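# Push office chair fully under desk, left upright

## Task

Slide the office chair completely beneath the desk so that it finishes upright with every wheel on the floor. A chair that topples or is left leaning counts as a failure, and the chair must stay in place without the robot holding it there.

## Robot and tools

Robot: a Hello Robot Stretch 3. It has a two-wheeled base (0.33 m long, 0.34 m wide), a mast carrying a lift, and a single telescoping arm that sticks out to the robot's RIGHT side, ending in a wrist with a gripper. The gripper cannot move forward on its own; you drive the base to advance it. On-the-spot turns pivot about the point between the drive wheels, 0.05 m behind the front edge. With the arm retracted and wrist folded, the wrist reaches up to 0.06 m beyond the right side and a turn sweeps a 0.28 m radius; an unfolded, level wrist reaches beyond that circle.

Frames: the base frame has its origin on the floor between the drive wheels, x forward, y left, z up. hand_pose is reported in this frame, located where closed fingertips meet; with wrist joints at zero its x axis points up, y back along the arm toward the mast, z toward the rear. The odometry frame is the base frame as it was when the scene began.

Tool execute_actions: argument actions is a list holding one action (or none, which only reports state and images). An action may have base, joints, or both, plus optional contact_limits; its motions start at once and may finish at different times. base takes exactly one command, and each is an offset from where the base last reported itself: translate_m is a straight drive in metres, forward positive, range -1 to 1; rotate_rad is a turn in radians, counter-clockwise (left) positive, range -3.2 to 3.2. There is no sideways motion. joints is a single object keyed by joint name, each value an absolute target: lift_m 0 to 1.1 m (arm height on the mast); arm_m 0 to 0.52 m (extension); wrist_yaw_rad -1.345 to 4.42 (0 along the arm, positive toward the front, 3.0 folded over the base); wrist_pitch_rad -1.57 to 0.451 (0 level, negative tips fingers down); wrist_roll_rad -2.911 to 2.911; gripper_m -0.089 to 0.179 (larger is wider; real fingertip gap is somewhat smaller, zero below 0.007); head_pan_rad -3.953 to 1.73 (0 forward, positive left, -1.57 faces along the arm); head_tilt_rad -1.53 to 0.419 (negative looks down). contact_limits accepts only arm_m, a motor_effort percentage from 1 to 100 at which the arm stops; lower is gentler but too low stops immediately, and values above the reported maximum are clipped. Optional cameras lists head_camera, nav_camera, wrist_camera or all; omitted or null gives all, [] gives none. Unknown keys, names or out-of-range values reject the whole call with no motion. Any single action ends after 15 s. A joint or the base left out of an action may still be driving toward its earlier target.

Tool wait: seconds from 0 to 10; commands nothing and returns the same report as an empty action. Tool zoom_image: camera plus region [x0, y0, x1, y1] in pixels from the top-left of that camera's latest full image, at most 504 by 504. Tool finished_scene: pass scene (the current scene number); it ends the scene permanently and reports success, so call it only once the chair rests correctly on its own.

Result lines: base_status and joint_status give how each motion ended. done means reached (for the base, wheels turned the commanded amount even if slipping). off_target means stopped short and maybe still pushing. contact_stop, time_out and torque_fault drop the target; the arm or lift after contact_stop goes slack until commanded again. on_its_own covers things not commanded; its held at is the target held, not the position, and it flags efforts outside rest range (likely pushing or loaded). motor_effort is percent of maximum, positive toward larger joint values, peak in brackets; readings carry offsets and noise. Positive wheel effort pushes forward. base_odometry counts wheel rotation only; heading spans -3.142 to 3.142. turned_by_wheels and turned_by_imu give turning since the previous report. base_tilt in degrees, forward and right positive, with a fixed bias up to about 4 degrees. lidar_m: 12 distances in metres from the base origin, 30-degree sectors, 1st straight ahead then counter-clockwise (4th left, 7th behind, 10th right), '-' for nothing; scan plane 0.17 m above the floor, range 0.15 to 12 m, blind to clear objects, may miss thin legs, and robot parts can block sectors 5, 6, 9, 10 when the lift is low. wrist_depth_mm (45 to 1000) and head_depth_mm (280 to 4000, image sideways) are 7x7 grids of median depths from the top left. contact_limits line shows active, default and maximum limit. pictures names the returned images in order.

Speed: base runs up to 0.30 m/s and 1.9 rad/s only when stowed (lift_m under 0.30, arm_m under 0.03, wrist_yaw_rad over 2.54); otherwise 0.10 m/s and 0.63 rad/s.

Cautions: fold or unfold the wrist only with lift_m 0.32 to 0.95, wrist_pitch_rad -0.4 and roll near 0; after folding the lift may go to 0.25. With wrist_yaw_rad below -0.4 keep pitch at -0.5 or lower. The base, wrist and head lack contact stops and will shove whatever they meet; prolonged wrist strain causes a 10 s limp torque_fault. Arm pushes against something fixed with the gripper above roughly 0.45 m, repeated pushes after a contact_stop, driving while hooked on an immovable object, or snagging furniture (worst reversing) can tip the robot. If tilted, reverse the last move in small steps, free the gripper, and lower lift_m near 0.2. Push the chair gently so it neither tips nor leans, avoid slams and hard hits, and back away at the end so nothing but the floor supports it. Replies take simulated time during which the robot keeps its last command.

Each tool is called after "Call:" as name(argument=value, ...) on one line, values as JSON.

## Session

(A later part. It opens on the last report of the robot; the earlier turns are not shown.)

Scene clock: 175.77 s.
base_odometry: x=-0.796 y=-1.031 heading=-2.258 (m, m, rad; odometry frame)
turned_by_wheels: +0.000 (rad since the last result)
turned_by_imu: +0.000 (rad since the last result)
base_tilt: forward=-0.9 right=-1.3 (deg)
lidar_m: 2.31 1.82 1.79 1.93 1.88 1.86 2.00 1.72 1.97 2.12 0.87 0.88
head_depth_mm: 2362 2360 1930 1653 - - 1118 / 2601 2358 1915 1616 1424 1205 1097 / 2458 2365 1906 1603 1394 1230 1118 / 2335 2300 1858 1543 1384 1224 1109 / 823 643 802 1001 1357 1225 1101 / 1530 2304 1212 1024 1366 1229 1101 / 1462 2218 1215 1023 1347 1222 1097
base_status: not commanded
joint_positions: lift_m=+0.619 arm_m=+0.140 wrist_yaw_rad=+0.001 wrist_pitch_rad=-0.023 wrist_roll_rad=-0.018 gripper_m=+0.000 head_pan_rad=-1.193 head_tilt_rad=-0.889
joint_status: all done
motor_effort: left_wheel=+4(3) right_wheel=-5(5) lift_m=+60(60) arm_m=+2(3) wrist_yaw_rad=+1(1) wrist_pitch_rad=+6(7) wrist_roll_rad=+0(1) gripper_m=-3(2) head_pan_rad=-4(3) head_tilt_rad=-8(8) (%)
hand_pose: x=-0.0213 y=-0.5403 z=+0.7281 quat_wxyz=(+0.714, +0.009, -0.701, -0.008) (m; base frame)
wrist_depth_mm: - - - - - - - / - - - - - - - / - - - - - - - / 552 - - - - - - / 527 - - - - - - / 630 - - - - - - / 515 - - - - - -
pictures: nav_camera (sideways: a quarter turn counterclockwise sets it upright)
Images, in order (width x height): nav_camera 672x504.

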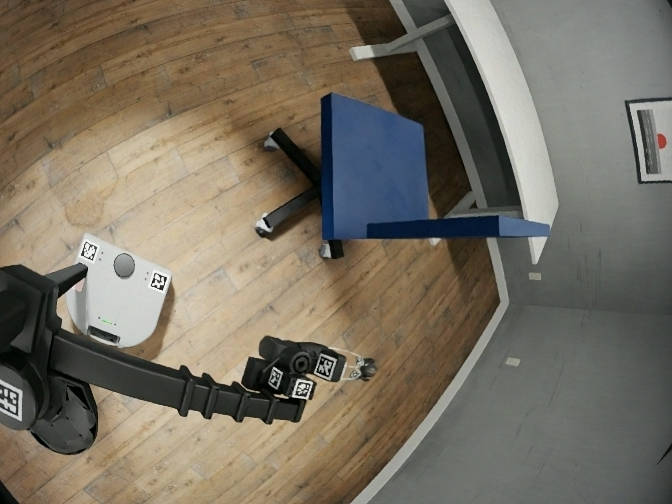

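Call:
execute_actions(actions=[{"base":{"translate_m":0.25},"joints":{"arm_m":0.2}}], cameras=[])

Call:
execute_actions(actions=[{"base":{"translate_m":0.35},"joints":{"arm_m":0.08,"head_pan_rad":-1.5}}], cameras=["nav_camera"])

Scene clock: 179.80 s.
base_odometry: x=-0.954 y=-1.225 heading=-2.258 (m, m, rad; odometry frame)
turned_by_wheels: +0.000 (rad since the last result)
turned_by_imu: +0.002 (rad since the last result)
base_tilt: forward=-1.1 right=-1.5 (deg)
lidar_m: 2.11 1.67 1.64 1.77 2.09 2.05 2.22 1.91 2.12 2.27 0.72 1.66
head_depth_mm: 2450 2281 1872 1647 - 1227 1119 / 781 619 635 808 1364 1229 1100 / 1533 2357 1181 1001 1319 1208 1119 / 1461 2209 1907 1023 1236 1229 1104 / 1394 2210 1909 1025 1252 1229 1097 / 1340 2120 1922 1015 1213 1220 1097 / 1335 2042 1925 1618 1369 1225 1093
base_status: done
joint_positions: lift_m=+0.619 arm_m=+0.200 wrist_yaw_rad=+0.001 wrist_pitch_rad=-0.022 wrist_roll_rad=-0.018 gripper_m=+0.000 head_pan_rad=-1.193 head_tilt_rad=-0.889
joint_status: all done
motor_effort: left_wheel=+3(9) right_wheel=-4(5) lift_m=+59(60) arm_m=+3(2) wrist_yaw_rad=+1(1) wrist_pitch_rad=+6(6) wrist_roll_rad=+0(0) gripper_m=-2(2) head_pan_rad=-3(3) head_tilt_rad=-7(8) (%)
hand_pose: x=-0.0213 y=-0.6003 z=+0.7281 quat_wxyz=(+0.714, +0.009, -0.701, -0.008) (m; base frame)
wrist_depth_mm: 111 256 - - - - - / 111 229 - - - - - / 105 206 - - - - - / 100 187 - - - - - / 98 172 - - - - - / 99 159 - - - - - / 101 148 - - - - -
pictures: none
No camera images: the call's "cameras" was empty. Leave "cameras" out to get every camera's image.

Scene clock: 184.47 s.
base_odometry: x=-1.177 y=-1.495 heading=-2.258 (m, m, rad; odometry frame)
turned_by_wheels: +0.000 (rad since the last result)
turned_by_imu: -0.127 (rad since the last result)
base_tilt: forward=-1.1 right=-1.2 (deg)
lidar_m: 1.86 1.51 1.47 1.51 2.02 2.33 2.41 2.18 2.30 2.36 0.63 1.37
head_depth_mm: 2112 2260 1923 1616 1396 1238 - / 2214 2334 1858 1645 1425 - 1119 / 2335 572 576 701 921 1187 1116 / 1395 757 911 985 921 1219 1113 / 2199 2348 1933 1023 902 1224 1092 / 1348 2089 1927 1024 881 1173 1095 / 1329 2108 1922 1024 884 1205 1095
base_status: done
joint_positions: lift_m=+0.619 arm_m=+0.080 wrist_yaw_rad=-0.154 wrist_pitch_rad=-0.022 wrist_roll_rad=-0.018 gripper_m=+0.000 head_pan_rad=-1.493 head_tilt_rad=-0.890
joint_status: all done
on_its_own: wrist_yaw_rad is held at -0.119, not at your +0.000, by its stall guard, which is still easing
motor_effort: left_wheel=-5(20) right_wheel=+11(43) lift_m=+59(60) arm_m=+1(4) wrist_yaw_rad=+23(77) wrist_pitch_rad=+6(7) wrist_roll_rad=+0(1) gripper_m=-5(11) head_pan_rad=-3(21) head_tilt_rad=-7(7) (%)
hand_pose: x=-0.0607 y=-0.4775 z=+0.7283 quat_wxyz=(+0.711, -0.046, -0.699, -0.063) (m; base frame)
wrist_depth_mm: - - 130 - - - - / - - 135 - - - - / - - 139 - - - - / - - 145 - - - - / - - 150 158 - - - / - - 156 - - - - / 497 493 190 - - - -
pictures: nav_camera (sideways: a quarter turn counterclockwise sets it upright)
Images, in order (width x height): nav_camera 672x504.

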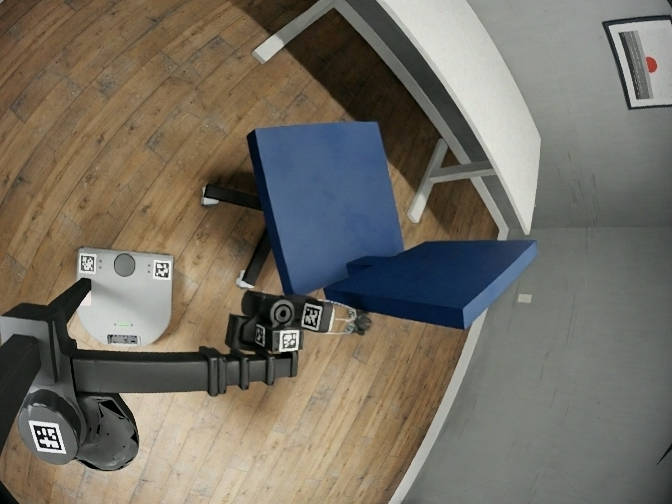

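Call:
execute_actions(actions=[{"base":{"translate_m":-0.1},"joints":{"arm_m":0.0,"wrist_pitch_rad":-0.4,"wrist_yaw_rad":0}}], cameras=[])

Call:
execute_actions(actions=[{"base":{"rotate_rad":0.48},"joints":{"wrist_yaw_rad":3.0}}], cameras=[])

Call:
execute_actions(actions=[{"base":{"translate_m":-0.28},"joints":{"lift_m":0.33}}], cameras=[])

Call:
execute_actions(actions=[{"base":{"rotate_rad":-1.12},"joints":{"head_pan_rad":0,"head_tilt_rad":-0.8}}], cameras=["nav_camera"])

Scene clock: 187.10 s.
base_odometry: x=-1.113 y=-1.418 heading=-2.258 (m, m, rad; odometry frame)
turned_by_wheels: +0.000 (rad since the last result)
turned_by_imu: +0.000 (rad since the last result)
base_tilt: forward=-1.1 right=-1.3 (deg)
lidar_m: 1.95 1.57 1.52 1.56 2.09 2.24 2.32 2.10 2.25 2.31 0.68 1.45
head_depth_mm: 2053 2232 1909 1617 1398 1251 - / 2160 2325 1927 1606 1391 1246 - / 2344 2340 1913 1608 1418 - - / 2443 2199 1818 1543 1389 1204 1113 / 2404 571 500 606 865 1232 1097 / 1462 2279 1863 1026 895 1203 1096 / 1334 2131 1903 1023 902 1227 1101
base_status: done
joint_positions: lift_m=+0.619 arm_m=+0.000 wrist_yaw_rad=-0.001 wrist_pitch_rad=-0.414 wrist_roll_rad=-0.018 gripper_m=+0.000 head_pan_rad=-1.493 head_tilt_rad=-0.890
joint_status: all done
motor_effort: left_wheel=+2(13) right_wheel=-2(19) lift_m=+56(59) arm_m=-2(4) wrist_yaw_rad=+0(43) wrist_pitch_rad=+4(11) wrist_roll_rad=+0(0) gripper_m=-2(6) head_pan_rad=-3(3) head_tilt_rad=-6(6) (%)
hand_pose: x=-0.0218 y=-0.3702 z=+0.6330 quat_wxyz=(+0.698, +0.146, -0.686, -0.145) (m; base frame)
wrist_depth_mm: 164 228 463 - - - - / 162 227 451 - - - - / 160 224 442 - - - - / 169 221 430 - - - - / 192 217 431 - - - - / 349 340 389 886 916 896 904 / 307 303 354 803 763 767 761
pictures: none
No camera images: the call's "cameras" was empty. Leave "cameras" out to get every camera's image.

Scene clock: 189.60 s.
base_odometry: x=-1.113 y=-1.418 heading=-1.779 (m, m, rad; odometry frame)
turned_by_wheels: +0.480 (rad since the last result)
turned_by_imu: +0.483 (rad since the last result)
base_tilt: forward=-1.1 right=-1.3 (deg)
lidar_m: 1.57 1.52 1.55 2.01 2.25 2.30 2.10 2.25 2.29 0.68 1.46 1.93
head_depth_mm: 1462 2307 523 1544 1386 1245 - / 1394 2225 1120 587 1351 1248 - / 1331 2199 1912 1028 884 1243 - / 1341 2144 1218 1024 923 1270 1116 / 1341 2064 1925 1026 1336 1198 1100 / 1338 1970 1915 1525 1394 1232 1093 / 1330 1143 1930 1618 1387 1232 1102
base_status: done
joint_positions: lift_m=+0.619 arm_m=+0.000 wrist_yaw_rad=+2.998 wrist_pitch_rad=-0.414 wrist_roll_rad=-0.018 gripper_m=+0.000 head_pan_rad=-1.493 head_tilt_rad=-0.890
joint_status: all done
motor_effort: left_wheel=-5(8) right_wheel=+5(9) lift_m=+56(56) arm_m=-2(3) wrist_yaw_rad=+1(1) wrist_pitch_rad=+4(4) wrist_roll_rad=+0(0) gripper_m=-2(2) head_pan_rad=-3(3) head_tilt_rad=-7(7) (%)
hand_pose: x=+0.0109 y=+0.0774 z=+0.6330 quat_wxyz=(+0.194, +0.694, +0.097, +0.686) (m; base frame)
wrist_depth_mm: - - - - - - - / - - - - - - - / - - - - - - - / - - - - - - - / - - - - - - - / - 951 915 849 913 912 864 / 822 825 790 784 783 770 755
pictures: none
No camera images: the call's "cameras" was empty. Leave "cameras" out to get every camera's image.

Scene clock: 193.63 s.
base_odometry: x=-1.055 y=-1.144 heading=-1.779 (m, m, rad; odometry frame)
turned_by_wheels: +0.000 (rad since the last result)
turned_by_imu: -0.002 (rad since the last result)
base_tilt: forward=-1.2 right=-1.4 (deg)
lidar_m: 1.84 1.75 1.78 2.31 2.10 2.13 1.83 1.85 2.06 1.81 0.75 1.65
head_depth_mm: 2389 2379 1929 1627 1392 1225 1096 / 2243 2357 1911 1614 1397 1230 1136 / 1395 807 1819 1577 1390 1239 1143 / 1335 638 772 1019 1361 1213 - / 1403 573 630 753 946 1227 1104 / 1345 2031 533 643 906 1229 1096 / 1333 2026 1130 1017 1319 1227 1096
base_status: done
joint_positions: lift_m=+0.331 arm_m=+0.000 wrist_yaw_rad=+2.999 wrist_pitch_rad=-0.415 wrist_roll_rad=-0.018 gripper_m=+0.000 head_pan_rad=-1.493 head_tilt_rad=-0.890
joint_status: all done
motor_effort: left_wheel=-4(9) right_wheel=+4(5) lift_m=+14(52) arm_m=-2(2) wrist_yaw_rad=+0(1) wrist_pitch_rad=+4(4) wrist_roll_rad=+0(0) gripper_m=-2(2) head_pan_rad=-3(3) head_tilt_rad=-8(7) (%)
hand_pose: x=+0.0107 y=+0.0773 z=+0.3441 quat_wxyz=(+0.194, +0.694, +0.098, +0.686) (m; base frame)
wrist_depth_mm: - - - - - - - / - - - - - - - / - - - - - - 978 / 904 870 847 823 813 768 768 / 707 692 - - 666 642 625 / 587 580 577 - 536 545 526 / 503 510 - - 472 470 469
pictures: none
No camera images: the call's "cameras" was empty. Leave "cameras" out to get every camera's image.

Scene clock: 196.40 s.
base_odometry: x=-1.055 y=-1.144 heading=-2.899 (m, m, rad; odometry frame)
turned_by_wheels: -1.120 (rad since the last result)
turned_by_imu: -1.127 (rad since the last result)
base_tilt: forward=-1.0 right=-1.2 (deg)
lidar_m: 0.75 1.64 1.89 1.75 1.76 2.18 2.09 2.11 2.17 1.83 2.04 1.80
head_depth_mm: 1730 1289 668 890 1464 1270 1121 / 1721 1407 584 751 1319 1267 1116 / 1702 1405 542 646 913 1233 1111 / 1700 1398 1945 615 890 1244 1119 / 1677 1406 2133 1106 998 1254 1113 / 1656 1394 2070 1638 1465 1264 1113 / 1640 1391 2059 1740 1462 1267 1116
base_status: done
joint_positions: lift_m=+0.331 arm_m=+0.000 wrist_yaw_rad=+2.999 wrist_pitch_rad=-0.415 wrist_roll_rad=-0.018 gripper_m=+0.000 head_pan_rad=-0.007 head_tilt_rad=-0.804
joint_status: all done
motor_effort: left_wheel=+4(8) right_wheel=-4(8) lift_m=+13(13) arm_m=-2(2) wrist_yaw_rad=+1(1) wrist_pitch_rad=+4(4) wrist_roll_rad=+1(0) gripper_m=-2(2) head_pan_rad=+2(31) head_tilt_rad=+1(17) (%)
hand_pose: x=+0.0107 y=+0.0772 z=+0.3441 quat_wxyz=(+0.194, +0.694, +0.098, +0.686) (m; base frame)
wrist_depth_mm: - - - - - - - / - - - - - - - / - - - - - 968 978 / 874 858 863 828 821 788 756 / 705 688 - - 684 651 635 / 589 584 581 - 546 547 532 / 511 512 - - 477 469 459
pictures: nav_camera (sideways: a quarter turn counterclockwise sets it upright)
Images, in order (width x height): nav_camera 672x504.

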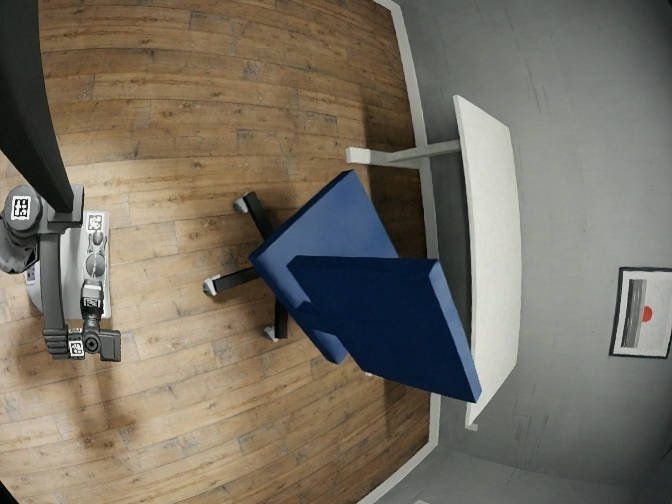

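Call:
execute_actions(actions=[{"base":{"translate_m":0.9}}], cameras=["nav_camera"])

Scene clock: 206.60 s.
base_odometry: x=-1.929 y=-1.360 heading=-2.899 (m, m, rad; odometry frame)
turned_by_wheels: +0.000 (rad since the last result)
turned_by_imu: -0.011 (rad since the last result)
base_tilt: forward=-1.0 right=-1.4 (deg)
lidar_m: 1.17 0.34 0.89 1.86 1.87 2.34 2.98 2.78 2.07 1.88 1.90 1.00
head_depth_mm: 1026 1141 949 443 695 1273 1120 / 1012 1134 949 747 378 1219 1116 / 1006 1129 946 767 347 369 1071 / 998 1118 947 770 662 300 376 / 986 1104 955 770 662 790 - / 974 1096 946 771 659 807 733 / 969 1085 947 769 660 805 709
base_status: done
joint_positions: lift_m=+0.331 arm_m=+0.000 wrist_yaw_rad=+3.000 wrist_pitch_rad=-0.416 wrist_roll_rad=-0.018 gripper_m=+0.000 head_pan_rad=-0.006 head_tilt_rad=-0.799
joint_status: not commanded
motor_effort: left_wheel=+13(46) right_wheel=+16(67) lift_m=+14(14) arm_m=-2(2) wrist_yaw_rad=+0(0) wrist_pitch_rad=+5(5) wrist_roll_rad=+1(0) gripper_m=-2(2) head_pan_rad=+2(2) head_tilt_rad=-1(2) (%)
hand_pose: x=+0.0105 y=+0.0772 z=+0.3439 quat_wxyz=(+0.194, +0.694, +0.098, +0.686) (m; base frame)
wrist_depth_mm: - - - 119 105 94 85 / - - - 131 114 101 91 / - - - - 934 111 97 / 871 857 858 827 826 654 779 / 704 689 - - 670 602 349 / 590 583 573 - 528 432 359 / 505 506 - - 476 463 359
pictures: nav_camera (sideways: a quarter turn counterclockwise sets it upright)
Images, in order (width x height): nav_camera 672x504.

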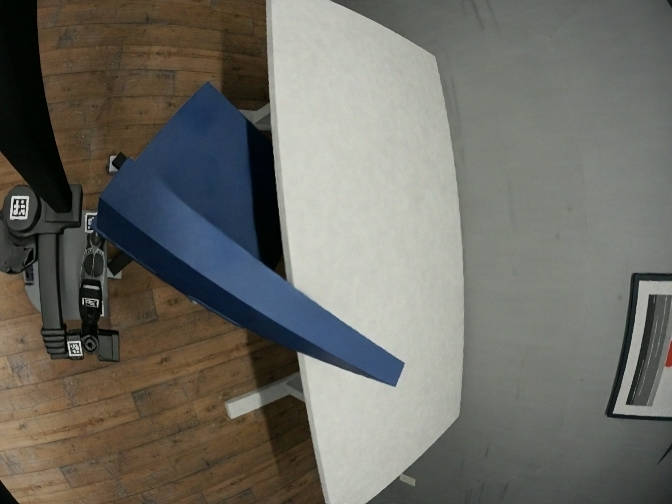

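Call:
execute_actions(actions=[{"base":{"translate_m":-0.4},"joints":{"lift_m":0.27}}], cameras=[])

Call:
execute_actions(actions=[{"base":{"rotate_rad":1.57}}], cameras=[])

Call:
execute_actions(actions=[{"base":{"translate_m":1.0}}], cameras=[])

Call:
execute_actions(actions=[{"base":{"rotate_rad":-1.57}}], cameras=[])

Call:
execute_actions(actions=[{"joints":{"lift_m":0.55,"head_pan_rad":-1.2,"head_tilt_rad":-0.8}}], cameras=[])

Call:
execute_actions(actions=[{"joints":{"wrist_yaw_rad":0}}], cameras=[])

Call:
execute_actions(actions=[{"joints":{"wrist_pitch_rad":0,"arm_m":0.5}}], cameras=["nav_camera"])

Scene clock: 210.13 s.
base_odometry: x=-1.540 y=-1.264 heading=-2.899 (m, m, rad; odometry frame)
turned_by_wheels: +0.000 (rad since the last result)
turned_by_imu: -0.002 (rad since the last result)
base_tilt: forward=-1.1 right=-1.5 (deg)
lidar_m: 0.72 0.74 1.92 1.81 1.84 2.25 2.58 2.61 1.98 1.95 1.96 1.35
head_depth_mm: 1388 1234 1022 1710 1470 1272 1116 / 1381 756 918 1743 1464 1269 1118 / 1361 1238 669 854 1409 1266 1117 / 1347 1242 562 667 914 1211 1114 / 1333 1235 517 556 700 1214 1116 / 1322 1239 981 1080 934 1223 1115 / 1300 1233 978 1412 1001 1266 1122
base_status: done
joint_positions: lift_m=+0.271 arm_m=+0.000 wrist_yaw_rad=+3.000 wrist_pitch_rad=-0.416 wrist_roll_rad=-0.018 gripper_m=+0.000 head_pan_rad=-0.006 head_tilt_rad=-0.799
joint_status: all done
motor_effort: left_wheel=+2(9) right_wheel=-1(13) lift_m=+14(15) arm_m=-2(2) wrist_yaw_rad=+0(0) wrist_pitch_rad=+5(5) wrist_roll_rad=+1(0) gripper_m=-2(2) head_pan_rad=+2(2) head_tilt_rad=-1(1) (%)
hand_pose: x=+0.0105 y=+0.0772 z=+0.2840 quat_wxyz=(+0.194, +0.694, +0.098, +0.686) (m; base frame)
wrist_depth_mm: - - - - - - - / - - - - - - - / - - 976 941 929 878 791 / 758 755 726 709 711 677 530 / 604 599 - - 575 558 552 / 516 527 - - 484 471 462 / 453 - - - 412 408 402
pictures: none
No camera images: the call's "cameras" was empty. Leave "cameras" out to get every camera's image.

Scene clock: 212.33 s.
base_odometry: x=-1.540 y=-1.264 heading=-1.329 (m, m, rad; odometry frame)
turned_by_wheels: +1.570 (rad since the last result)
turned_by_imu: +1.579 (rad since the last result)
base_tilt: forward=-1.1 right=-1.4 (deg)
lidar_m: 1.80 1.84 2.25 2.58 2.60 1.98 1.94 1.96 1.35 0.72 0.73 1.92
head_depth_mm: 1608 1859 2089 1766 1464 1267 1123 / 1596 1834 2062 1751 1463 1280 1116 / 1584 1786 2042 1742 1473 1276 1120 / 1563 1792 2004 1753 1473 1265 1122 / 1558 1778 2014 1756 1465 1273 1121 / 1536 1763 2016 1752 1465 1270 1117 / 1523 1760 1994 1747 1466 1267 1115
base_status: done
joint_positions: lift_m=+0.271 arm_m=+0.000 wrist_yaw_rad=+3.000 wrist_pitch_rad=-0.416 wrist_roll_rad=-0.018 gripper_m=+0.000 head_pan_rad=-0.006 head_tilt_rad=-0.799
joint_status: not commanded
motor_effort: left_wheel=-4(10) right_wheel=+4(13) lift_m=+14(14) arm_m=-2(2) wrist_yaw_rad=+1(0) wrist_pitch_rad=+5(5) wrist_roll_rad=+1(1) gripper_m=-2(2) head_pan_rad=+3(2) head_tilt_rad=-2(2) (%)
hand_pose: x=+0.0105 y=+0.0772 z=+0.2840 quat_wxyz=(+0.194, +0.694, +0.098, +0.686) (m; base frame)
wrist_depth_mm: - - - - - - - / - - - - - - - / - - 968 932 919 889 840 / 762 742 735 719 690 660 678 / 623 611 - - 583 558 549 / 525 513 - - 480 470 462 / 447 - - - 407 405 398
pictures: none
No camera images: the call's "cameras" was empty. Leave "cameras" out to get every camera's image.

Scene clock: 217.33 s.
base_odometry: x=-1.301 y=-2.235 heading=-1.329 (m, m, rad; odometry frame)
turned_by_wheels: +0.000 (rad since the last result)
turned_by_imu: +0.007 (rad since the last result)
base_tilt: forward=-1.0 right=-1.3 (deg)
lidar_m: 0.81 0.85 1.04 2.08 2.75 2.93 2.93 1.08 1.09 1.40 1.41 0.90
head_depth_mm: 707 813 965 1176 1407 1269 1120 / 701 804 949 1152 1411 1275 1119 / 693 797 933 1140 1397 1274 1118 / 678 790 926 1122 1377 1264 1125 / 682 795 930 1129 1379 1273 1118 / 690 788 925 1108 1386 1264 1113 / 683 780 915 1095 1365 1271 1117
base_status: done
joint_positions: lift_m=+0.271 arm_m=+0.000 wrist_yaw_rad=+3.000 wrist_pitch_rad=-0.416 wrist_roll_rad=-0.018 gripper_m=+0.000 head_pan_rad=-0.006 head_tilt_rad=-0.799
joint_status: not commanded
motor_effort: left_wheel=-4(10) right_wheel=+5(12) lift_m=+14(14) arm_m=-2(2) wrist_yaw_rad=+0(0) wrist_pitch_rad=+5(4) wrist_roll_rad=+1(1) gripper_m=-2(2) head_pan_rad=+2(2) head_tilt_rad=-1(2) (%)
hand_pose: x=+0.0105 y=+0.0772 z=+0.2840 quat_wxyz=(+0.194, +0.694, +0.098, +0.686) (m; base frame)
wrist_depth_mm: - - - - - - 781 / - - - - - - 794 / - - 961 943 878 853 762 / 772 738 748 728 707 667 660 / 625 610 - - 576 551 538 / 512 517 - - 474 468 462 / 444 - - - 418 412 403
pictures: none
No camera images: the call's "cameras" was empty. Leave "cameras" out to get every camera's image.

Scene clock: 219.53 s.
base_odometry: x=-1.301 y=-2.235 heading=-2.899 (m, m, rad; odometry frame)
turned_by_wheels: -1.570 (rad since the last result)
turned_by_imu: -1.579 (rad since the last result)
base_tilt: forward=-1.0 right=-1.4 (deg)
lidar_m: 1.40 1.41 0.90 0.81 0.85 1.04 2.09 2.75 2.92 2.93 1.07 1.09
head_depth_mm: 1238 1234 1018 1628 1461 1273 1117 / 1226 1327 1655 1704 1467 1263 1121 / 1218 1392 1631 1745 1466 1272 1118 / 1199 1382 1621 1731 1466 1265 1122 / 1194 1363 1592 1747 1464 1266 1125 / 1176 1345 1569 1740 1470 1263 1119 / 1169 1335 1557 1716 1464 1265 1121
base_status: done
joint_positions: lift_m=+0.271 arm_m=+0.000 wrist_yaw_rad=+3.000 wrist_pitch_rad=-0.416 wrist_roll_rad=-0.018 gripper_m=+0.000 head_pan_rad=-0.006 head_tilt_rad=-0.799
joint_status: not commanded
motor_effort: left_wheel=+3(12) right_wheel=-5(9) lift_m=+14(14) arm_m=-2(2) wrist_yaw_rad=-1(1) wrist_pitch_rad=+5(5) wrist_roll_rad=+1(0) gripper_m=-3(2) head_pan_rad=+2(2) head_tilt_rad=+0(0) (%)
hand_pose: x=+0.0105 y=+0.0772 z=+0.2840 quat_wxyz=(+0.194, +0.694, +0.098, +0.686) (m; base frame)
wrist_depth_mm: 688 - 771 808 902 972 - / 758 773 858 902 980 - - / 797 837 889 927 900 886 840 / 794 756 731 727 695 685 673 / 616 599 - - 586 553 540 / 507 513 - - 474 469 467 / 452 - - - 414 409 403
pictures: none
No camera images: the call's "cameras" was empty. Leave "cameras" out to get every camera's image.

Scene clock: 222.90 s.
base_odometry: x=-1.301 y=-2.235 heading=-2.899 (m, m, rad; odometry frame)
turned_by_wheels: +0.000 (rad since the last result)
turned_by_imu: +0.000 (rad since the last result)
base_tilt: forward=-1.0 right=-1.3 (deg)
lidar_m: 1.40 1.41 0.90 0.81 0.85 1.04 2.08 2.75 2.92 2.93 1.07 1.09
head_depth_mm: 2443 2663 2167 1765 1481 1272 1120 / 2507 2714 2161 1770 1473 1266 1134 / 2532 2755 2168 1763 1472 1276 1166 / 2533 986 1329 1664 1474 1272 1119 / 1053 1148 1308 1483 1425 1267 1117 / 1673 1350 1373 1171 1467 1265 1118 / 1759 1235 1282 1140 1426 1265 1118
base_status: not commanded
joint_positions: lift_m=+0.549 arm_m=+0.000 wrist_yaw_rad=+3.000 wrist_pitch_rad=-0.416 wrist_roll_rad=-0.018 gripper_m=+0.000 head_pan_rad=-1.193 head_tilt_rad=-0.799
joint_status: all done
motor_effort: left_wheel=+4(3) right_wheel=-5(5) lift_m=+60(61) arm_m=-2(2) wrist_yaw_rad=+0(1) wrist_pitch_rad=+5(5) wrist_roll_rad=+0(0) gripper_m=-2(2) head_pan_rad=-3(32) head_tilt_rad=+1(0) (%)
hand_pose: x=+0.0105 y=+0.0772 z=+0.5625 quat_wxyz=(+0.194, +0.694, +0.098, +0.686) (m; base frame)
wrist_depth_mm: 685 - 774 813 869 973 - / 732 776 848 898 - - - / 798 843 926 - - - - / 864 944 - - - - - / 944 964 - - - 953 922 / 863 864 850 795 817 798 785 / 737 736 721 721 693 705 673
pictures: none
No camera images: the call's "cameras" was empty. Leave "cameras" out to get every camera's image.

Scene clock: 225.40 s.
base_odometry: x=-1.301 y=-2.235 heading=-2.899 (m, m, rad; odometry frame)
turned_by_wheels: +0.000 (rad since the last result)
turned_by_imu: +0.000 (rad since the last result)
base_tilt: forward=-1.2 right=-1.4 (deg)
lidar_m: 1.40 1.41 0.90 0.81 0.84 1.04 2.08 2.74 2.92 2.92 1.07 1.09
head_depth_mm: 2413 2670 2167 1743 1481 1275 1128 / 2510 2723 2159 1745 1470 1295 - / 2532 2783 2138 1746 1467 1265 1148 / 2577 984 1328 1658 1476 1272 1114 / 1056 1148 1301 1477 1423 1269 1119 / 1654 1352 1367 1167 1473 1264 1120 / 1749 1231 1282 1132 1438 1269 1123
base_status: not commanded
joint_positions: lift_m=+0.549 arm_m=+0.000 wrist_yaw_rad=+0.002 wrist_pitch_rad=-0.416 wrist_roll_rad=-0.018 gripper_m=+0.000 head_pan_rad=-1.193 head_tilt_rad=-0.799
joint_status: all done
motor_effort: left_wheel=+4(4) right_wheel=-5(5) lift_m=+59(60) arm_m=-2(3) wrist_yaw_rad=-1(1) wrist_pitch_rad=+5(5) wrist_roll_rad=+0(0) gripper_m=-2(3) head_pan_rad=-3(3) head_tilt_rad=-1(0) (%)
hand_pose: x=-0.0211 y=-0.3700 z=+0.5625 quat_wxyz=(+0.698, +0.148, -0.685, -0.144) (m; base frame)
wrist_depth_mm: 710 - - - - - - / 751 - - - - - - / 589 - - - - - - / - - - - - - - / 839 973 - - - 957 895 / 826 842 847 789 813 801 805 / 755 717 739 694 708 687 681
pictures: none
No camera images: the call's "cameras" was empty. Leave "cameras" out to get every camera's image.

Scene clock: 230.27 s.
base_odometry: x=-1.301 y=-2.235 heading=-2.899 (m, m, rad; odometry frame)
turned_by_wheels: +0.000 (rad since the last result)
turned_by_imu: +0.000 (rad since the last result)
base_tilt: forward=-1.1 right=-1.3 (deg)
lidar_m: 1.40 1.41 0.90 0.81 0.84 1.04 2.08 2.75 2.93 2.93 1.07 1.09
head_depth_mm: 2432 2641 2151 1792 1463 1273 1128 / 2515 2704 2149 1756 1484 1263 1121 / 2550 2750 2147 1754 1476 1273 1122 / 2566 989 1333 1649 1466 1262 1121 / 1056 1142 1301 1487 1424 1270 1123 / 1655 1349 1365 1174 1466 1276 1123 / 1752 1233 1275 1131 1437 1268 1122
base_status: not commanded
joint_positions: lift_m=+0.549 arm_m=+0.500 wrist_yaw_rad=+0.000 wrist_pitch_rad=-0.022 wrist_roll_rad=-0.018 gripper_m=+0.000 head_pan_rad=-1.193 head_tilt_rad=-0.799
joint_status: all done
motor_effort: left_wheel=+4(4) right_wheel=-4(5) lift_m=+60(59) arm_m=+2(3) wrist_yaw_rad=-1(1) wrist_pitch_rad=+6(6) wrist_roll_rad=+0(0) gripper_m=-2(3) head_pan_rad=-3(3) head_tilt_rad=-1(0) (%)
hand_pose: x=-0.0214 y=-0.9003 z=+0.6583 quat_wxyz=(+0.714, +0.008, -0.700, -0.008) (m; base frame)
wrist_depth_mm: - - - - - - - / - - - - - - - / - - - - - - - / - - - - - - - / - - - - - - - / - - - - - - - / - - - - - - -
pictures: nav_camera (sideways: a quarter turn counterclockwise sets it upright)
Images, in order (width x height): nav_camera 672x504.

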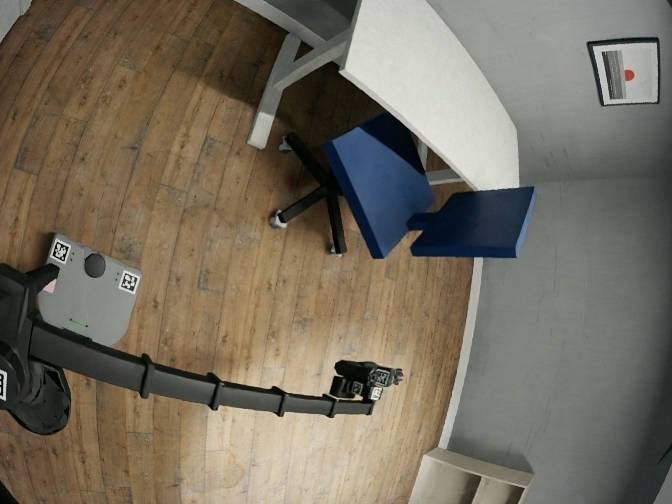

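Call:
execute_actions(actions=[{"base":{"rotate_rad":-0.3}}], cameras=[])

Call:
execute_actions(actions=[{"base":{"translate_m":0.3}}], cameras=[])

Call:
execute_actions(actions=[{"base":{"rotate_rad":0.6}}], cameras=["nav_camera"])

Scene clock: 232.00 s.
base_odometry: x=-1.301 y=-2.235 heading=+3.085 (m, m, rad; odometry frame)
turned_by_wheels: -0.300 (rad since the last result)
turned_by_imu: -0.302 (rad since the last result)
base_tilt: forward=-1.1 right=-1.4 (deg)
lidar_m: 1.09 1.40 1.10 0.84 0.83 0.89 1.28 2.75 2.90 2.91 2.92 1.08
head_depth_mm: 2547 2742 2149 1801 1474 1275 1132 / 2548 2754 2182 1747 1466 1274 1116 / 2522 2760 2142 1756 1470 1272 1122 / 2544 2748 2162 1742 1473 1277 1116 / 2508 2736 2181 1745 1461 1266 1119 / 2544 2731 2089 1614 1467 1266 1118 / 2448 936 1148 1168 1406 1269 1123
base_status: done
joint_positions: lift_m=+0.549 arm_m=+0.500 wrist_yaw_rad=+0.000 wrist_pitch_rad=-0.022 wrist_roll_rad=-0.018 gripper_m=+0.000 head_pan_rad=-1.193 head_tilt_rad=-0.799
joint_status: not commanded
motor_effort: left_wheel=+3(11) right_wheel=-4(13) lift_m=+60(59) arm_m=+2(3) wrist_yaw_rad=+1(1) wrist_pitch_rad=+6(6) wrist_roll_rad=+0(0) gripper_m=-2(2) head_pan_rad=-3(3) head_tilt_rad=+0(0) (%)
hand_pose: x=-0.0214 y=-0.9003 z=+0.6583 quat_wxyz=(+0.714, +0.008, -0.700, -0.008) (m; base frame)
wrist_depth_mm: - - - - - - - / - - - - - - - / - - - - - - - / - - - - - - - / - - - - - - - / - - - - - - - / - - - - - - -
pictures: none
No camera images: the call's "cameras" was empty. Leave "cameras" out to get every camera's image.

Scene clock: 236.13 s.
base_odometry: x=-1.600 y=-2.218 heading=+3.085 (m, m, rad; odometry frame)
turned_by_wheels: +0.000 (rad since the last result)
turned_by_imu: +0.001 (rad since the last result)
base_tilt: forward=-1.1 right=-1.2 (deg)
lidar_m: 0.79 1.13 1.20 0.97 0.96 1.03 1.49 3.00 3.20 2.86 2.80 0.83
head_depth_mm: 2424 2700 2148 1791 1474 1267 1134 / 2416 2664 2147 1754 1468 1275 1124 / 2416 2654 2166 1749 1475 1268 1125 / 2412 830 1988 1657 1479 1263 1118 / 2363 829 988 1112 1414 1242 1117 / 2324 934 1143 1102 977 1268 1120 / 2302 1109 1243 1113 931 1224 1120
base_status: done
joint_positions: lift_m=+0.549 arm_m=+0.500 wrist_yaw_rad=+0.000 wrist_pitch_rad=-0.022 wrist_roll_rad=-0.018 gripper_m=+0.000 head_pan_rad=-1.193 head_tilt_rad=-0.799
joint_status: not commanded
motor_effort: left_wheel=+3(8) right_wheel=-5(5) lift_m=+60(59) arm_m=+2(2) wrist_yaw_rad=+0(0) wrist_pitch_rad=+6(6) wrist_roll_rad=+0(0) gripper_m=-2(2) head_pan_rad=-3(3) head_tilt_rad=-1(1) (%)
hand_pose: x=-0.0214 y=-0.9003 z=+0.6583 quat_wxyz=(+0.714, +0.008, -0.700, -0.008) (m; base frame)
wrist_depth_mm: - - - - - - - / - - - - - - - / - - - - - - - / - - - - - - - / - - - - - - - / - - - - - - - / - - - - - - -
pictures: none
No camera images: the call's "cameras" was empty. Leave "cameras" out to get every camera's image.

Scene clock: 238.13 s.
base_odometry: x=-1.600 y=-2.218 heading=-2.601 (m, m, rad; odometry frame)
turned_by_wheels: +0.598 (rad since the last result)
turned_by_imu: +0.479 (rad since the last result)
base_tilt: forward=-1.0 right=-1.2 (deg)
lidar_m: 1.15 1.20 0.99 0.95 1.02 1.41 2.98 3.11 2.89 2.80 0.84 0.81
head_depth_mm: 2314 822 890 1053 1477 1272 1133 / 999 973 1071 1111 1402 1273 1123 / 2461 1243 1328 1113 1327 1246 1119 / 2023 1240 1020 1111 1001 1268 1121 / 1736 1241 949 1051 1320 1259 1115 / 1578 1233 949 789 1438 1247 1123 / 1395 1238 946 768 694 1270 1118
base_status: rotate_rad off_target (by the wheels' count: +0.5977 of +0.6000)
joint_positions: lift_m=+0.549 arm_m=+0.500 wrist_yaw_rad=-0.066 wrist_pitch_rad=-0.023 wrist_roll_rad=-0.018 gripper_m=+0.000 head_pan_rad=-1.193 head_tilt_rad=-0.799
joint_status: not commanded
on_its_own: left_wheel is at rest, and its effort (-35) is outside its rest range (-18 to +18); right_wheel is at rest, and its effort (+58) is outside its rest range (-18 to +18); wrist_yaw_rad is at rest, and its effort (+46) is outside its rest range (-12 to +12)
motor_effort: left_wheel=-35(51) right_wheel=+58(67) lift_m=+59(60) arm_m=+3(3) wrist_yaw_rad=+46(61) wrist_pitch_rad=+7(7) wrist_roll_rad=+0(0) gripper_m=-6(8) head_pan_rad=-2(3) head_tilt_rad=-1(1) (%)
hand_pose: x=-0.0384 y=-0.8996 z=+0.6579 quat_wxyz=(+0.713, -0.015, -0.700, -0.032) (m; base frame)
wrist_depth_mm: - 61 74 - - - - / - 62 75 - - - - / - 63 77 - - - - / - 64 79 - - - - / - 65 80 - - - - / - 66 82 - - - - / 367 67 82 - - - -
pictures: nav_camera (sideways: a quarter turn counterclockwise sets it upright)
Images, in order (width x height): nav_camera 672x504.

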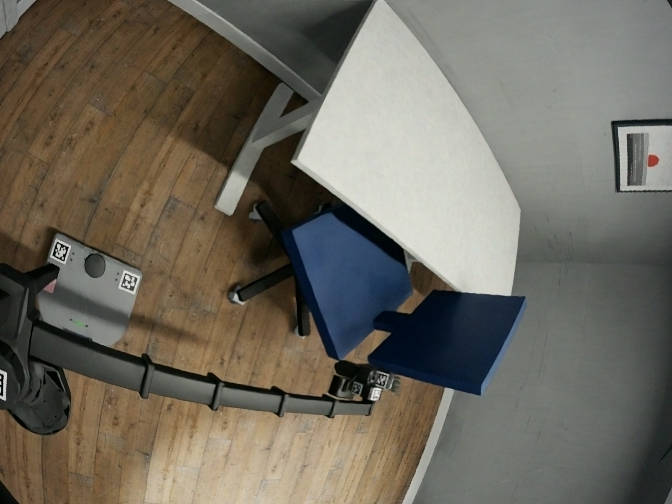

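Call:
execute_actions(actions=[{"base":{"rotate_rad":-0.7}}], cameras=[])

Call:
execute_actions(actions=[{"base":{"translate_m":0.2},"joints":{"arm_m":0.52,"wrist_yaw_rad":0.9}}], cameras=[])

Call:
execute_actions(actions=[{"base":{"rotate_rad":0.4}}], cameras=["nav_camera"])

Scene clock: 240.47 s.
base_odometry: x=-1.600 y=-2.218 heading=+2.983 (m, m, rad; odometry frame)
turned_by_wheels: -0.700 (rad since the last result)
turned_by_imu: -0.703 (rad since the last result)
base_tilt: forward=-1.0 right=-1.3 (deg)
lidar_m: 0.81 1.15 1.16 1.04 0.95 0.96 1.21 2.40 3.01 2.92 2.80 0.84
head_depth_mm: 2547 2699 2160 1806 1473 1270 1129 / 2602 2790 2169 1747 1468 1271 1120 / 2555 2775 2150 1750 1477 1274 1121 / 2491 2648 2157 1751 1470 1269 1123 / 2448 2672 2162 1742 1467 1269 1113 / 2353 2564 963 1088 1415 1218 1117 / 2330 769 923 1091 979 1245 1116
base_status: done
joint_positions: lift_m=+0.549 arm_m=+0.500 wrist_yaw_rad=-0.083 wrist_pitch_rad=-0.023 wrist_roll_rad=-0.018 gripper_m=+0.000 head_pan_rad=-1.193 head_tilt_rad=-0.799
joint_status: not commanded
on_its_own: wrist_yaw_rad is held at -0.083, not at your +0.000, by its stall guard, which is not easing now
motor_effort: left_wheel=+3(16) right_wheel=-4(23) lift_m=+60(59) arm_m=+2(3) wrist_yaw_rad=+0(23) wrist_pitch_rad=+7(7) wrist_roll_rad=+0(0) gripper_m=-2(6) head_pan_rad=-3(3) head_tilt_rad=-1(1) (%)
hand_pose: x=-0.0428 y=-0.8994 z=+0.6580 quat_wxyz=(+0.713, -0.021, -0.700, -0.038) (m; base frame)
wrist_depth_mm: - - - - - - - / - - - - - - - / - - - - - - - / - - - - - - - / - - - - - - - / - - - - - - - / - - - - - - -
pictures: none
No camera images: the call's "cameras" was empty. Leave "cameras" out to get every camera's image.

Scene clock: 243.67 s.
base_odometry: x=-1.798 y=-2.186 heading=+2.983 (m, m, rad; odometry frame)
turned_by_wheels: +0.000 (rad since the last result)
turned_by_imu: +0.001 (rad since the last result)
base_tilt: forward=-1.0 right=-1.2 (deg)
lidar_m: 0.61 0.63 1.01 1.17 1.08 1.08 1.37 2.72 3.16 2.91 2.67 0.67
head_depth_mm: 2586 2699 2160 1655 1469 1274 1122 / 2501 2723 2232 1712 1478 1276 1117 / 2424 2690 2141 1742 1468 1265 1118 / 2338 2572 2090 1697 1438 1273 1110 / 2327 706 794 1022 975 1228 1117 / 2288 741 865 1053 932 857 1116 / 2214 784 949 1106 930 808 1086
base_status: done
joint_positions: lift_m=+0.549 arm_m=+0.518 wrist_yaw_rad=+0.899 wrist_pitch_rad=-0.023 wrist_roll_rad=-0.018 gripper_m=+0.000 head_pan_rad=-1.193 head_tilt_rad=-0.799
joint_status: all done
joint sent to its limit — the command would take arm_m past its upper limit, so that joint was sent only as far as its limit.
motor_effort: left_wheel=+4(7) right_wheel=-5(6) lift_m=+59(59) arm_m=+2(2) wrist_yaw_rad=+2(2) wrist_pitch_rad=+7(7) wrist_roll_rad=+0(0) gripper_m=-3(2) head_pan_rad=-3(3) head_tilt_rad=+0(1) (%)
hand_pose: x=+0.1786 y=-0.8218 z=+0.6580 quat_wxyz=(+0.646, +0.312, -0.627, +0.302) (m; base frame)
wrist_depth_mm: - - - - - - - / - - - - - - - / 626 - - - - - - / 524 - - - - - - / - - - - - - - / 418 - - - - - - / 386 - - - - - -
pictures: none
No camera images: the call's "cameras" was empty. Leave "cameras" out to get every camera's image.

Scene clock: 246.07 s.
base_odometry: x=-1.798 y=-2.186 heading=-2.901 (m, m, rad; odometry frame)
turned_by_wheels: +0.399 (rad since the last result)
turned_by_imu: +0.361 (rad since the last result)
base_tilt: forward=-1.2 right=-1.3 (deg)
lidar_m: 0.61 0.99 1.11 1.08 1.08 1.23 2.02 3.14 2.92 2.68 0.67 1.19
head_depth_mm: 2237 2473 2019 1658 1481 1271 1125 / 2287 703 758 898 1438 1258 1119 / 2306 764 862 1029 978 1271 1115 / 2276 859 1008 1095 935 1215 1122 / 2312 1189 1014 1107 937 853 1120 / 2338 1236 949 774 893 1161 1086 / 2045 1230 942 767 647 580 1084
base_status: rotate_rad off_target (by the wheels' count: +0.3992 of +0.4000)
joint_positions: lift_m=+0.549 arm_m=+0.518 wrist_yaw_rad=+0.886 wrist_pitch_rad=-0.028 wrist_roll_rad=-0.019 gripper_m=+0.000 head_pan_rad=-1.195 head_tilt_rad=-0.799
joint_status: not commanded
on_its_own: right_wheel is at rest, and its effort (+21) is outside its rest range (-18 to +18)
motor_effort: left_wheel=-13(96) right_wheel=+21(83) lift_m=+58(60) arm_m=+0(2) wrist_yaw_rad=+10(30) wrist_pitch_rad=+8(10) wrist_roll_rad=+1(0) gripper_m=-2(3) head_pan_rad=-2(3) head_tilt_rad=-2(0) (%)
hand_pose: x=+0.1765 y=-0.8244 z=+0.6568 quat_wxyz=(+0.649, +0.309, -0.628, +0.297) (m; base frame)
wrist_depth_mm: - 85 387 - - - - / - 82 335 - - - - / - 80 298 - - - - / - 78 270 - - - - / - 79 243 - - - - / - 77 195 - - - - / - 75 160 - - - -
pictures: nav_camera (sideways: a quarter turn counterclockwise sets it upright)
Images, in order (width x height): nav_camera 672x504.

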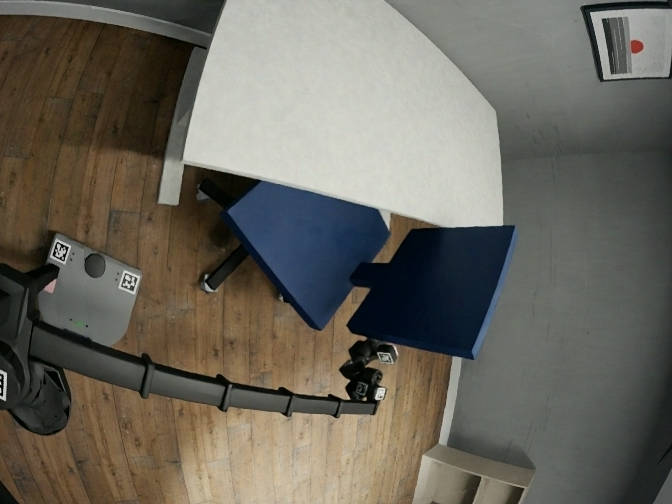

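Hooked. Retract.

Call:
execute_actions(actions=[{"joints":{"arm_m":0.25}}], cameras=["nav_camera"])

Scene clock: 249.30 s.
base_odometry: x=-1.798 y=-2.186 heading=-2.901 (m, m, rad; odometry frame)
turned_by_wheels: +0.000 (rad since the last result)
turned_by_imu: +0.000 (rad since the last result)
base_tilt: forward=-1.0 right=-1.2 (deg)
lidar_m: 0.61 0.99 1.11 1.08 1.08 1.23 2.01 3.14 2.91 2.68 0.68 1.19
head_depth_mm: 2264 2518 2150 1751 1532 1254 1128 / 2265 2553 2149 1748 1583 1275 1119 / 2310 729 781 1609 1444 1267 1124 / 2292 2529 529 567 739 1163 1125 / 2304 1241 1017 1107 935 1223 1117 / 2338 1236 942 773 873 1184 1084 / 2070 1229 945 767 646 580 1081
base_status: not commanded
joint_positions: lift_m=+0.549 arm_m=+0.250 wrist_yaw_rad=+0.868 wrist_pitch_rad=-0.029 wrist_roll_rad=-0.019 gripper_m=+0.000 head_pan_rad=-1.195 head_tilt_rad=-0.799
joint_status: all done
on_its_own: right_wheel is at rest, and its effort (+22) is outside its rest range (-18 to +18); wrist_yaw_rad is at rest, and its effort (+21) is outside its rest range (-12 to +12)
motor_effort: left_wheel=-11(29) right_wheel=+22(51) lift_m=+58(59) arm_m=-2(4) wrist_yaw_rad=+21(71) wrist_pitch_rad=+8(8) wrist_roll_rad=+0(1) gripper_m=-5(10) head_pan_rad=-2(2) head_tilt_rad=+1(0) (%)
hand_pose: x=+0.1735 y=-0.5605 z=+0.6565 quat_wxyz=(+0.652, +0.304, -0.631, +0.291) (m; base frame)
wrist_depth_mm: 90 101 125 163 238 - - / 91 103 127 169 246 - - / 93 105 130 173 257 - - / 94 107 133 178 268 - - / 96 109 136 166 314 - - / 98 110 139 - - - - / 99 113 137 198 350 - 994
pictures: nav_camera (sideways: a quarter turn counterclockwise sets it upright)
Images, in order (width x height): nav_camera 672x504.

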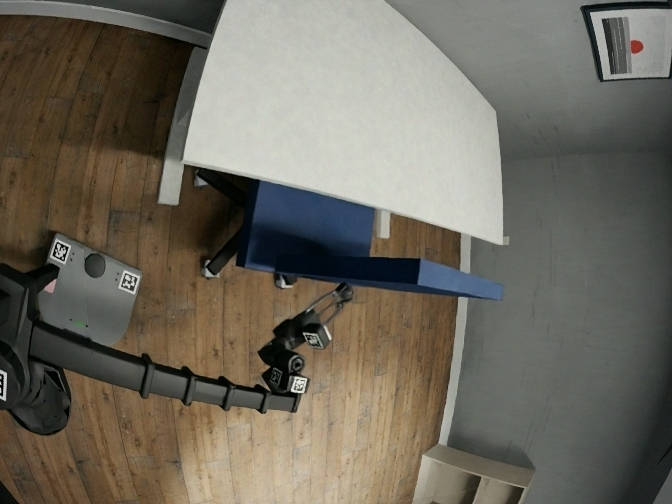

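Call:
execute_actions(actions=[{"base":{"translate_m":-0.25},"joints":{"arm_m":0.0,"wrist_pitch_rad":-0.4}}], cameras=[])

Call:
execute_actions(actions=[{"base":{"rotate_rad":-1.57},"joints":{"wrist_yaw_rad":3.0}}], cameras=[])

Call:
execute_actions(actions=[{"base":{"translate_m":0.63},"joints":{"lift_m":0.33}}], cameras=[])

Call:
execute_actions(actions=[{"base":{"rotate_rad":1.66},"joints":{"head_pan_rad":0,"head_tilt_rad":-0.8}}], cameras=["nav_camera"])

Scene clock: 253.13 s.
base_odometry: x=-1.555 y=-2.127 heading=-2.901 (m, m, rad; odometry frame)
turned_by_wheels: +0.000 (rad since the last result)
turned_by_imu: -0.001 (rad since the last result)
base_tilt: forward=-1.1 right=-1.4 (deg)
lidar_m: 0.86 1.23 1.20 1.01 1.00 1.15 1.87 2.91 3.25 2.76 1.76 0.86
head_depth_mm: 2307 2571 2175 1749 1468 1272 1121 / 2343 2591 2155 1746 1480 1275 1140 / 2351 2624 2156 1756 1468 1273 - / 2428 2644 2145 1749 1477 1295 1097 / 2418 939 1013 1211 1436 1247 1120 / 2363 729 745 815 957 1243 1119 / 2353 1234 606 746 957 1267 1117
base_status: done
joint_positions: lift_m=+0.549 arm_m=+0.000 wrist_yaw_rad=+0.851 wrist_pitch_rad=-0.414 wrist_roll_rad=-0.019 gripper_m=+0.000 head_pan_rad=-1.195 head_tilt_rad=-0.799
joint_status: all done
on_its_own: wrist_yaw_rad is held at +0.851, not at your +0.900, by its stall guard, which is not easing now
motor_effort: left_wheel=+0(12) right_wheel=+0(17) lift_m=+58(58) arm_m=-2(3) wrist_yaw_rad=+0(12) wrist_pitch_rad=+4(7) wrist_roll_rad=+1(1) gripper_m=-2(5) head_pan_rad=-2(2) head_tilt_rad=+0(1) (%)
hand_pose: x=+0.1476 y=-0.2937 z=+0.5629 quat_wxyz=(+0.696, +0.417, -0.563, +0.157) (m; base frame)
wrist_depth_mm: 949 - 365 439 - - - / 971 - 734 600 - - - / - 668 506 551 - - - / - - 881 - - - - / 952 - 933 - 979 938 933 / 843 850 867 791 808 787 780 / 748 721 716 699 713 696 691
pictures: none
No camera images: the call's "cameras" was empty. Leave "cameras" out to get every camera's image.

Scene clock: 256.60 s.
base_odometry: x=-1.555 y=-2.127 heading=+1.812 (m, m, rad; odometry frame)
turned_by_wheels: -1.570 (rad since the last result)
turned_by_imu: -1.580 (rad since the last result)
base_tilt: forward=-1.2 right=-1.3 (deg)
lidar_m: 2.76 1.76 0.86 0.86 1.23 1.20 1.00 1.00 1.15 1.86 2.91 3.28
head_depth_mm: 2976 2823 2128 1741 1469 1262 1115 / 2986 2802 2167 1748 1470 1270 1133 / 2606 2723 2167 1754 1480 1272 1166 / 2543 2730 2170 1741 1464 1268 1125 / 2549 2765 2183 1760 1466 1277 1120 / 2619 2781 2159 1738 1472 1265 1116 / 2615 2766 2146 1742 1472 1264 1115
base_status: done
joint_positions: lift_m=+0.549 arm_m=+0.000 wrist_yaw_rad=+2.998 wrist_pitch_rad=-0.414 wrist_roll_rad=-0.019 gripper_m=+0.000 head_pan_rad=-1.195 head_tilt_rad=-0.799
joint_status: all done
motor_effort: left_wheel=+4(7) right_wheel=-5(8) lift_m=+58(58) arm_m=-2(2) wrist_yaw_rad=+0(1) wrist_pitch_rad=+4(4) wrist_roll_rad=+1(1) gripper_m=-2(3) head_pan_rad=-2(2) head_tilt_rad=+0(1) (%)
hand_pose: x=+0.0108 y=+0.0773 z=+0.5629 quat_wxyz=(+0.194, +0.694, +0.098, +0.687) (m; base frame)
wrist_depth_mm: 919 - - - - - 543 / - - - - 846 643 579 / - - - - - 620 - / - - - - - 977 - / - - - - 991 894 863 / 851 856 855 800 795 762 786 / 765 735 736 705 712 678 683
pictures: none
No camera images: the call's "cameras" was empty. Leave "cameras" out to get every camera's image.

Scene clock: 264.13 s.
base_odometry: x=-1.706 y=-1.515 heading=+1.813 (m, m, rad; odometry frame)
turned_by_wheels: +0.000 (rad since the last result)
turned_by_imu: +0.005 (rad since the last result)
base_tilt: forward=-1.1 right=-1.4 (deg)
lidar_m: 2.16 2.15 1.38 0.67 1.43 1.61 1.59 1.59 1.82 2.72 2.71 2.23
head_depth_mm: 2258 2593 2148 1760 1477 1272 1119 / 2313 2575 2160 1751 1476 1271 1119 / 2340 2595 2149 1758 1468 1270 1132 / 2382 2615 2132 1739 1468 1266 1118 / 2421 2636 2190 1756 1473 1263 1120 / 2453 2661 2151 1757 1462 1271 1118 / 2524 2762 2160 1740 1469 1266 1115
base_status: done
joint_positions: lift_m=+0.331 arm_m=+0.000 wrist_yaw_rad=+2.999 wrist_pitch_rad=-0.415 wrist_roll_rad=-0.019 gripper_m=+0.000 head_pan_rad=-1.195 head_tilt_rad=-0.799
joint_status: all done
motor_effort: left_wheel=+3(8) right_wheel=-5(5) lift_m=+14(56) arm_m=-2(2) wrist_yaw_rad=+0(0) wrist_pitch_rad=+4(4) wrist_roll_rad=+0(1) gripper_m=-2(2) head_pan_rad=-3(2) head_tilt_rad=-1(0) (%)
hand_pose: x=+0.0108 y=+0.0772 z=+0.3441 quat_wxyz=(+0.194, +0.694, +0.098, +0.686) (m; base frame)
wrist_depth_mm: - - 649 - - - - / - - - - - - - / - 972 759 914 - 990 992 / 871 836 776 775 767 785 761 / 721 692 - - 660 638 629 / 584 567 577 - 547 551 537 / 505 511 - - 478 470 462
pictures: none
No camera images: the call's "cameras" was empty. Leave "cameras" out to get every camera's image.

Scene clock: 267.73 s.
base_odometry: x=-1.706 y=-1.515 heading=-2.811 (m, m, rad; odometry frame)
turned_by_wheels: +1.660 (rad since the last result)
turned_by_imu: +1.671 (rad since the last result)
base_tilt: forward=-1.0 right=-1.4 (deg)
lidar_m: 0.67 1.01 1.69 1.59 1.61 1.92 2.71 2.71 2.23 2.15 2.16 1.38
head_depth_mm: 1309 1245 527 592 1383 1270 1117 / 1272 1237 523 589 749 1235 1121 / 1253 1239 519 582 742 1204 1120 / 1233 1240 515 579 736 1228 1119 / 1210 1235 512 573 724 1169 1115 / 1194 1237 509 568 724 1247 1123 / 1179 1231 884 813 1463 1270 1118
base_status: done
joint_positions: lift_m=+0.331 arm_m=+0.000 wrist_yaw_rad=+2.999 wrist_pitch_rad=-0.415 wrist_roll_rad=-0.019 gripper_m=+0.000 head_pan_rad=-0.007 head_tilt_rad=-0.799
joint_status: all done
motor_effort: left_wheel=-4(8) right_wheel=+5(9) lift_m=+13(13) arm_m=-2(2) wrist_yaw_rad=+2(1) wrist_pitch_rad=+4(4) wrist_roll_rad=+0(1) gripper_m=-2(2) head_pan_rad=+2(31) head_tilt_rad=-2(2) (%)
hand_pose: x=+0.0108 y=+0.0772 z=+0.3441 quat_wxyz=(+0.194, +0.694, +0.098, +0.686) (m; base frame)
wrist_depth_mm: - - - - - - - / - - - - - - - / - - - - - 996 1000 / 882 892 831 820 797 774 766 / 701 693 - - 671 639 614 / 586 586 572 - 543 545 530 / 504 504 - - 486 469 439
pictures: nav_camera (sideways: a quarter turn counterclockwise sets it upright)
Images, in order (width x height): nav_camera 672x504.

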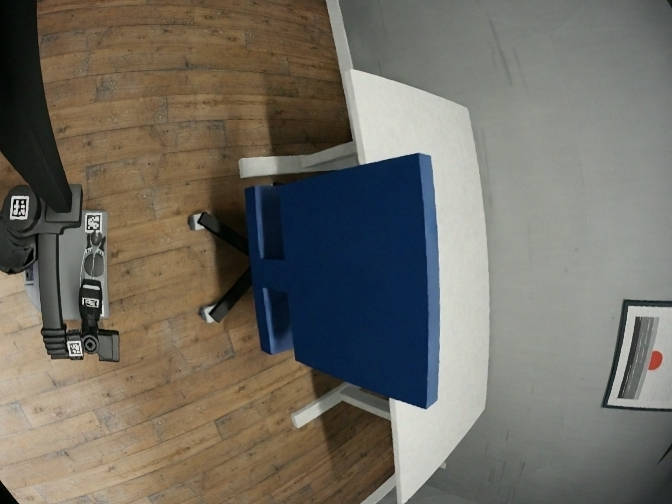

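Call:
execute_actions(actions=[{"base":{"translate_m":0.6}}], cameras=["nav_camera"])

Scene clock: 275.10 s.
base_odometry: x=-2.273 y=-1.710 heading=-2.810 (m, m, rad; odometry frame)
turned_by_wheels: +0.000 (rad since the last result)
turned_by_imu: +0.307 (rad since the last result)
base_tilt: forward=-1.1 right=-1.4 (deg)
lidar_m: 0.29 0.54 1.38 1.68 1.80 2.62 3.23 2.51 2.11 2.07 1.00 0.29
head_depth_mm: 723 825 915 775 649 560 492 / 733 835 921 773 648 560 492 / 746 849 926 771 647 559 496 / 752 863 946 774 648 558 500 / 765 879 953 769 649 559 499 / 777 896 950 771 648 559 509 / 788 910 951 771 646 557 509
base_status: translate_m off_target (by the wheels' count: +0.5996 of +0.6000)
joint_positions: lift_m=+0.330 arm_m=+0.000 wrist_yaw_rad=+3.000 wrist_pitch_rad=-0.417 wrist_roll_rad=-0.019 gripper_m=+0.000 head_pan_rad=-0.006 head_tilt_rad=-0.797
joint_status: not commanded
on_its_own: left_wheel is at rest, and its effort (+54) is outside its rest range (-18 to +18); right_wheel is at rest, and its effort (+40) is outside its rest range (-18 to +18)
motor_effort: left_wheel=+54(90) right_wheel=+40(57) lift_m=+37(37) arm_m=-1(2) wrist_yaw_rad=+1(11) wrist_pitch_rad=+5(5) wrist_roll_rad=+1(1) gripper_m=-2(2) head_pan_rad=+2(2) head_tilt_rad=-1(2) (%)
hand_pose: x=+0.0105 y=+0.0772 z=+0.3429 quat_wxyz=(+0.194, +0.694, +0.099, +0.686) (m; base frame)
wrist_depth_mm: - - - - - 125 84 / - - - - - 126 84 / - - - - - 917 85 / 888 843 863 792 792 765 90 / 700 704 674 - 669 638 549 / 590 580 572 - 523 521 517 / 505 512 - - 365 467 443
pictures: nav_camera (sideways: a quarter turn counterclockwise sets it upright)
Images, in order (width x height): nav_camera 672x504.

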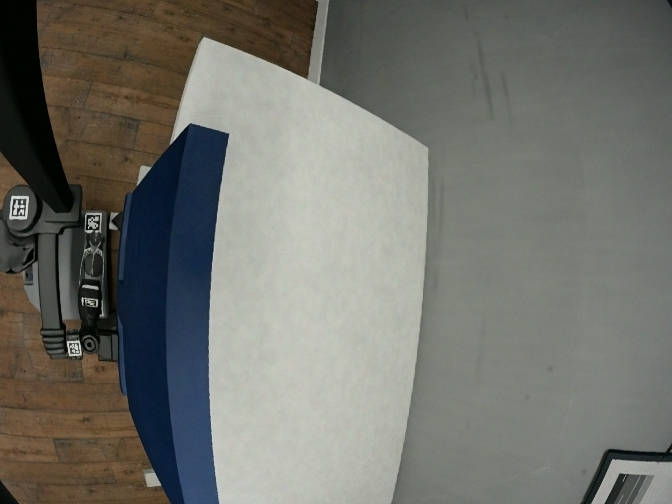

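Call:
execute_actions(actions=[{"base":{"translate_m":-0.5}}], cameras=["nav_camera"])

Scene clock: 281.40 s.
base_odometry: x=-1.800 y=-1.548 heading=-2.810 (m, m, rad; odometry frame)
turned_by_wheels: +0.000 (rad since the last result)
turned_by_imu: -0.003 (rad since the last result)
base_tilt: forward=-1.0 right=-1.4 (deg)
lidar_m: 0.78 1.01 1.75 1.71 1.84 2.67 2.75 2.65 2.08 2.04 1.27 1.33
head_depth_mm: 1144 1236 581 693 946 1274 1118 / 1168 1245 593 713 941 1252 1121 / 1176 1248 605 728 936 1245 1122 / 1196 1235 619 746 977 1273 1118 / 1215 1239 630 767 1268 1250 1117 / 1227 1233 893 1614 1461 1273 1118 / 1247 1417 948 1670 1482 1264 1118
base_status: done
joint_positions: lift_m=+0.330 arm_m=+0.000 wrist_yaw_rad=+3.000 wrist_pitch_rad=-0.417 wrist_roll_rad=-0.019 gripper_m=+0.000 head_pan_rad=-0.006 head_tilt_rad=-0.797
joint_status: not commanded
motor_effort: left_wheel=+0(50) right_wheel=-1(38) lift_m=+37(37) arm_m=-1(1) wrist_yaw_rad=+0(1) wrist_pitch_rad=+5(5) wrist_roll_rad=+1(1) gripper_m=-2(2) head_pan_rad=+2(2) head_tilt_rad=-1(2) (%)
hand_pose: x=+0.0105 y=+0.0772 z=+0.3429 quat_wxyz=(+0.194, +0.694, +0.099, +0.686) (m; base frame)
wrist_depth_mm: - - - - - - - / - - - - - - - / - - - - - - 971 / 887 865 846 811 790 775 751 / 711 697 - - 675 642 619 / 594 568 571 - 537 545 527 / 501 512 - - 472 464 468
pictures: nav_camera (sideways: a quarter turn counterclockwise sets it upright)
Images, in order (width x height): nav_camera 672x504.

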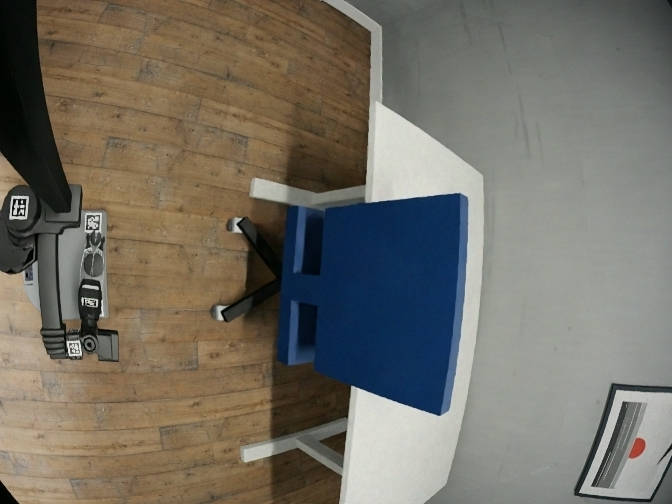

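Looks in against the desk.

Call:
finished_scene(scene=1)

The scene is finished: the task was done.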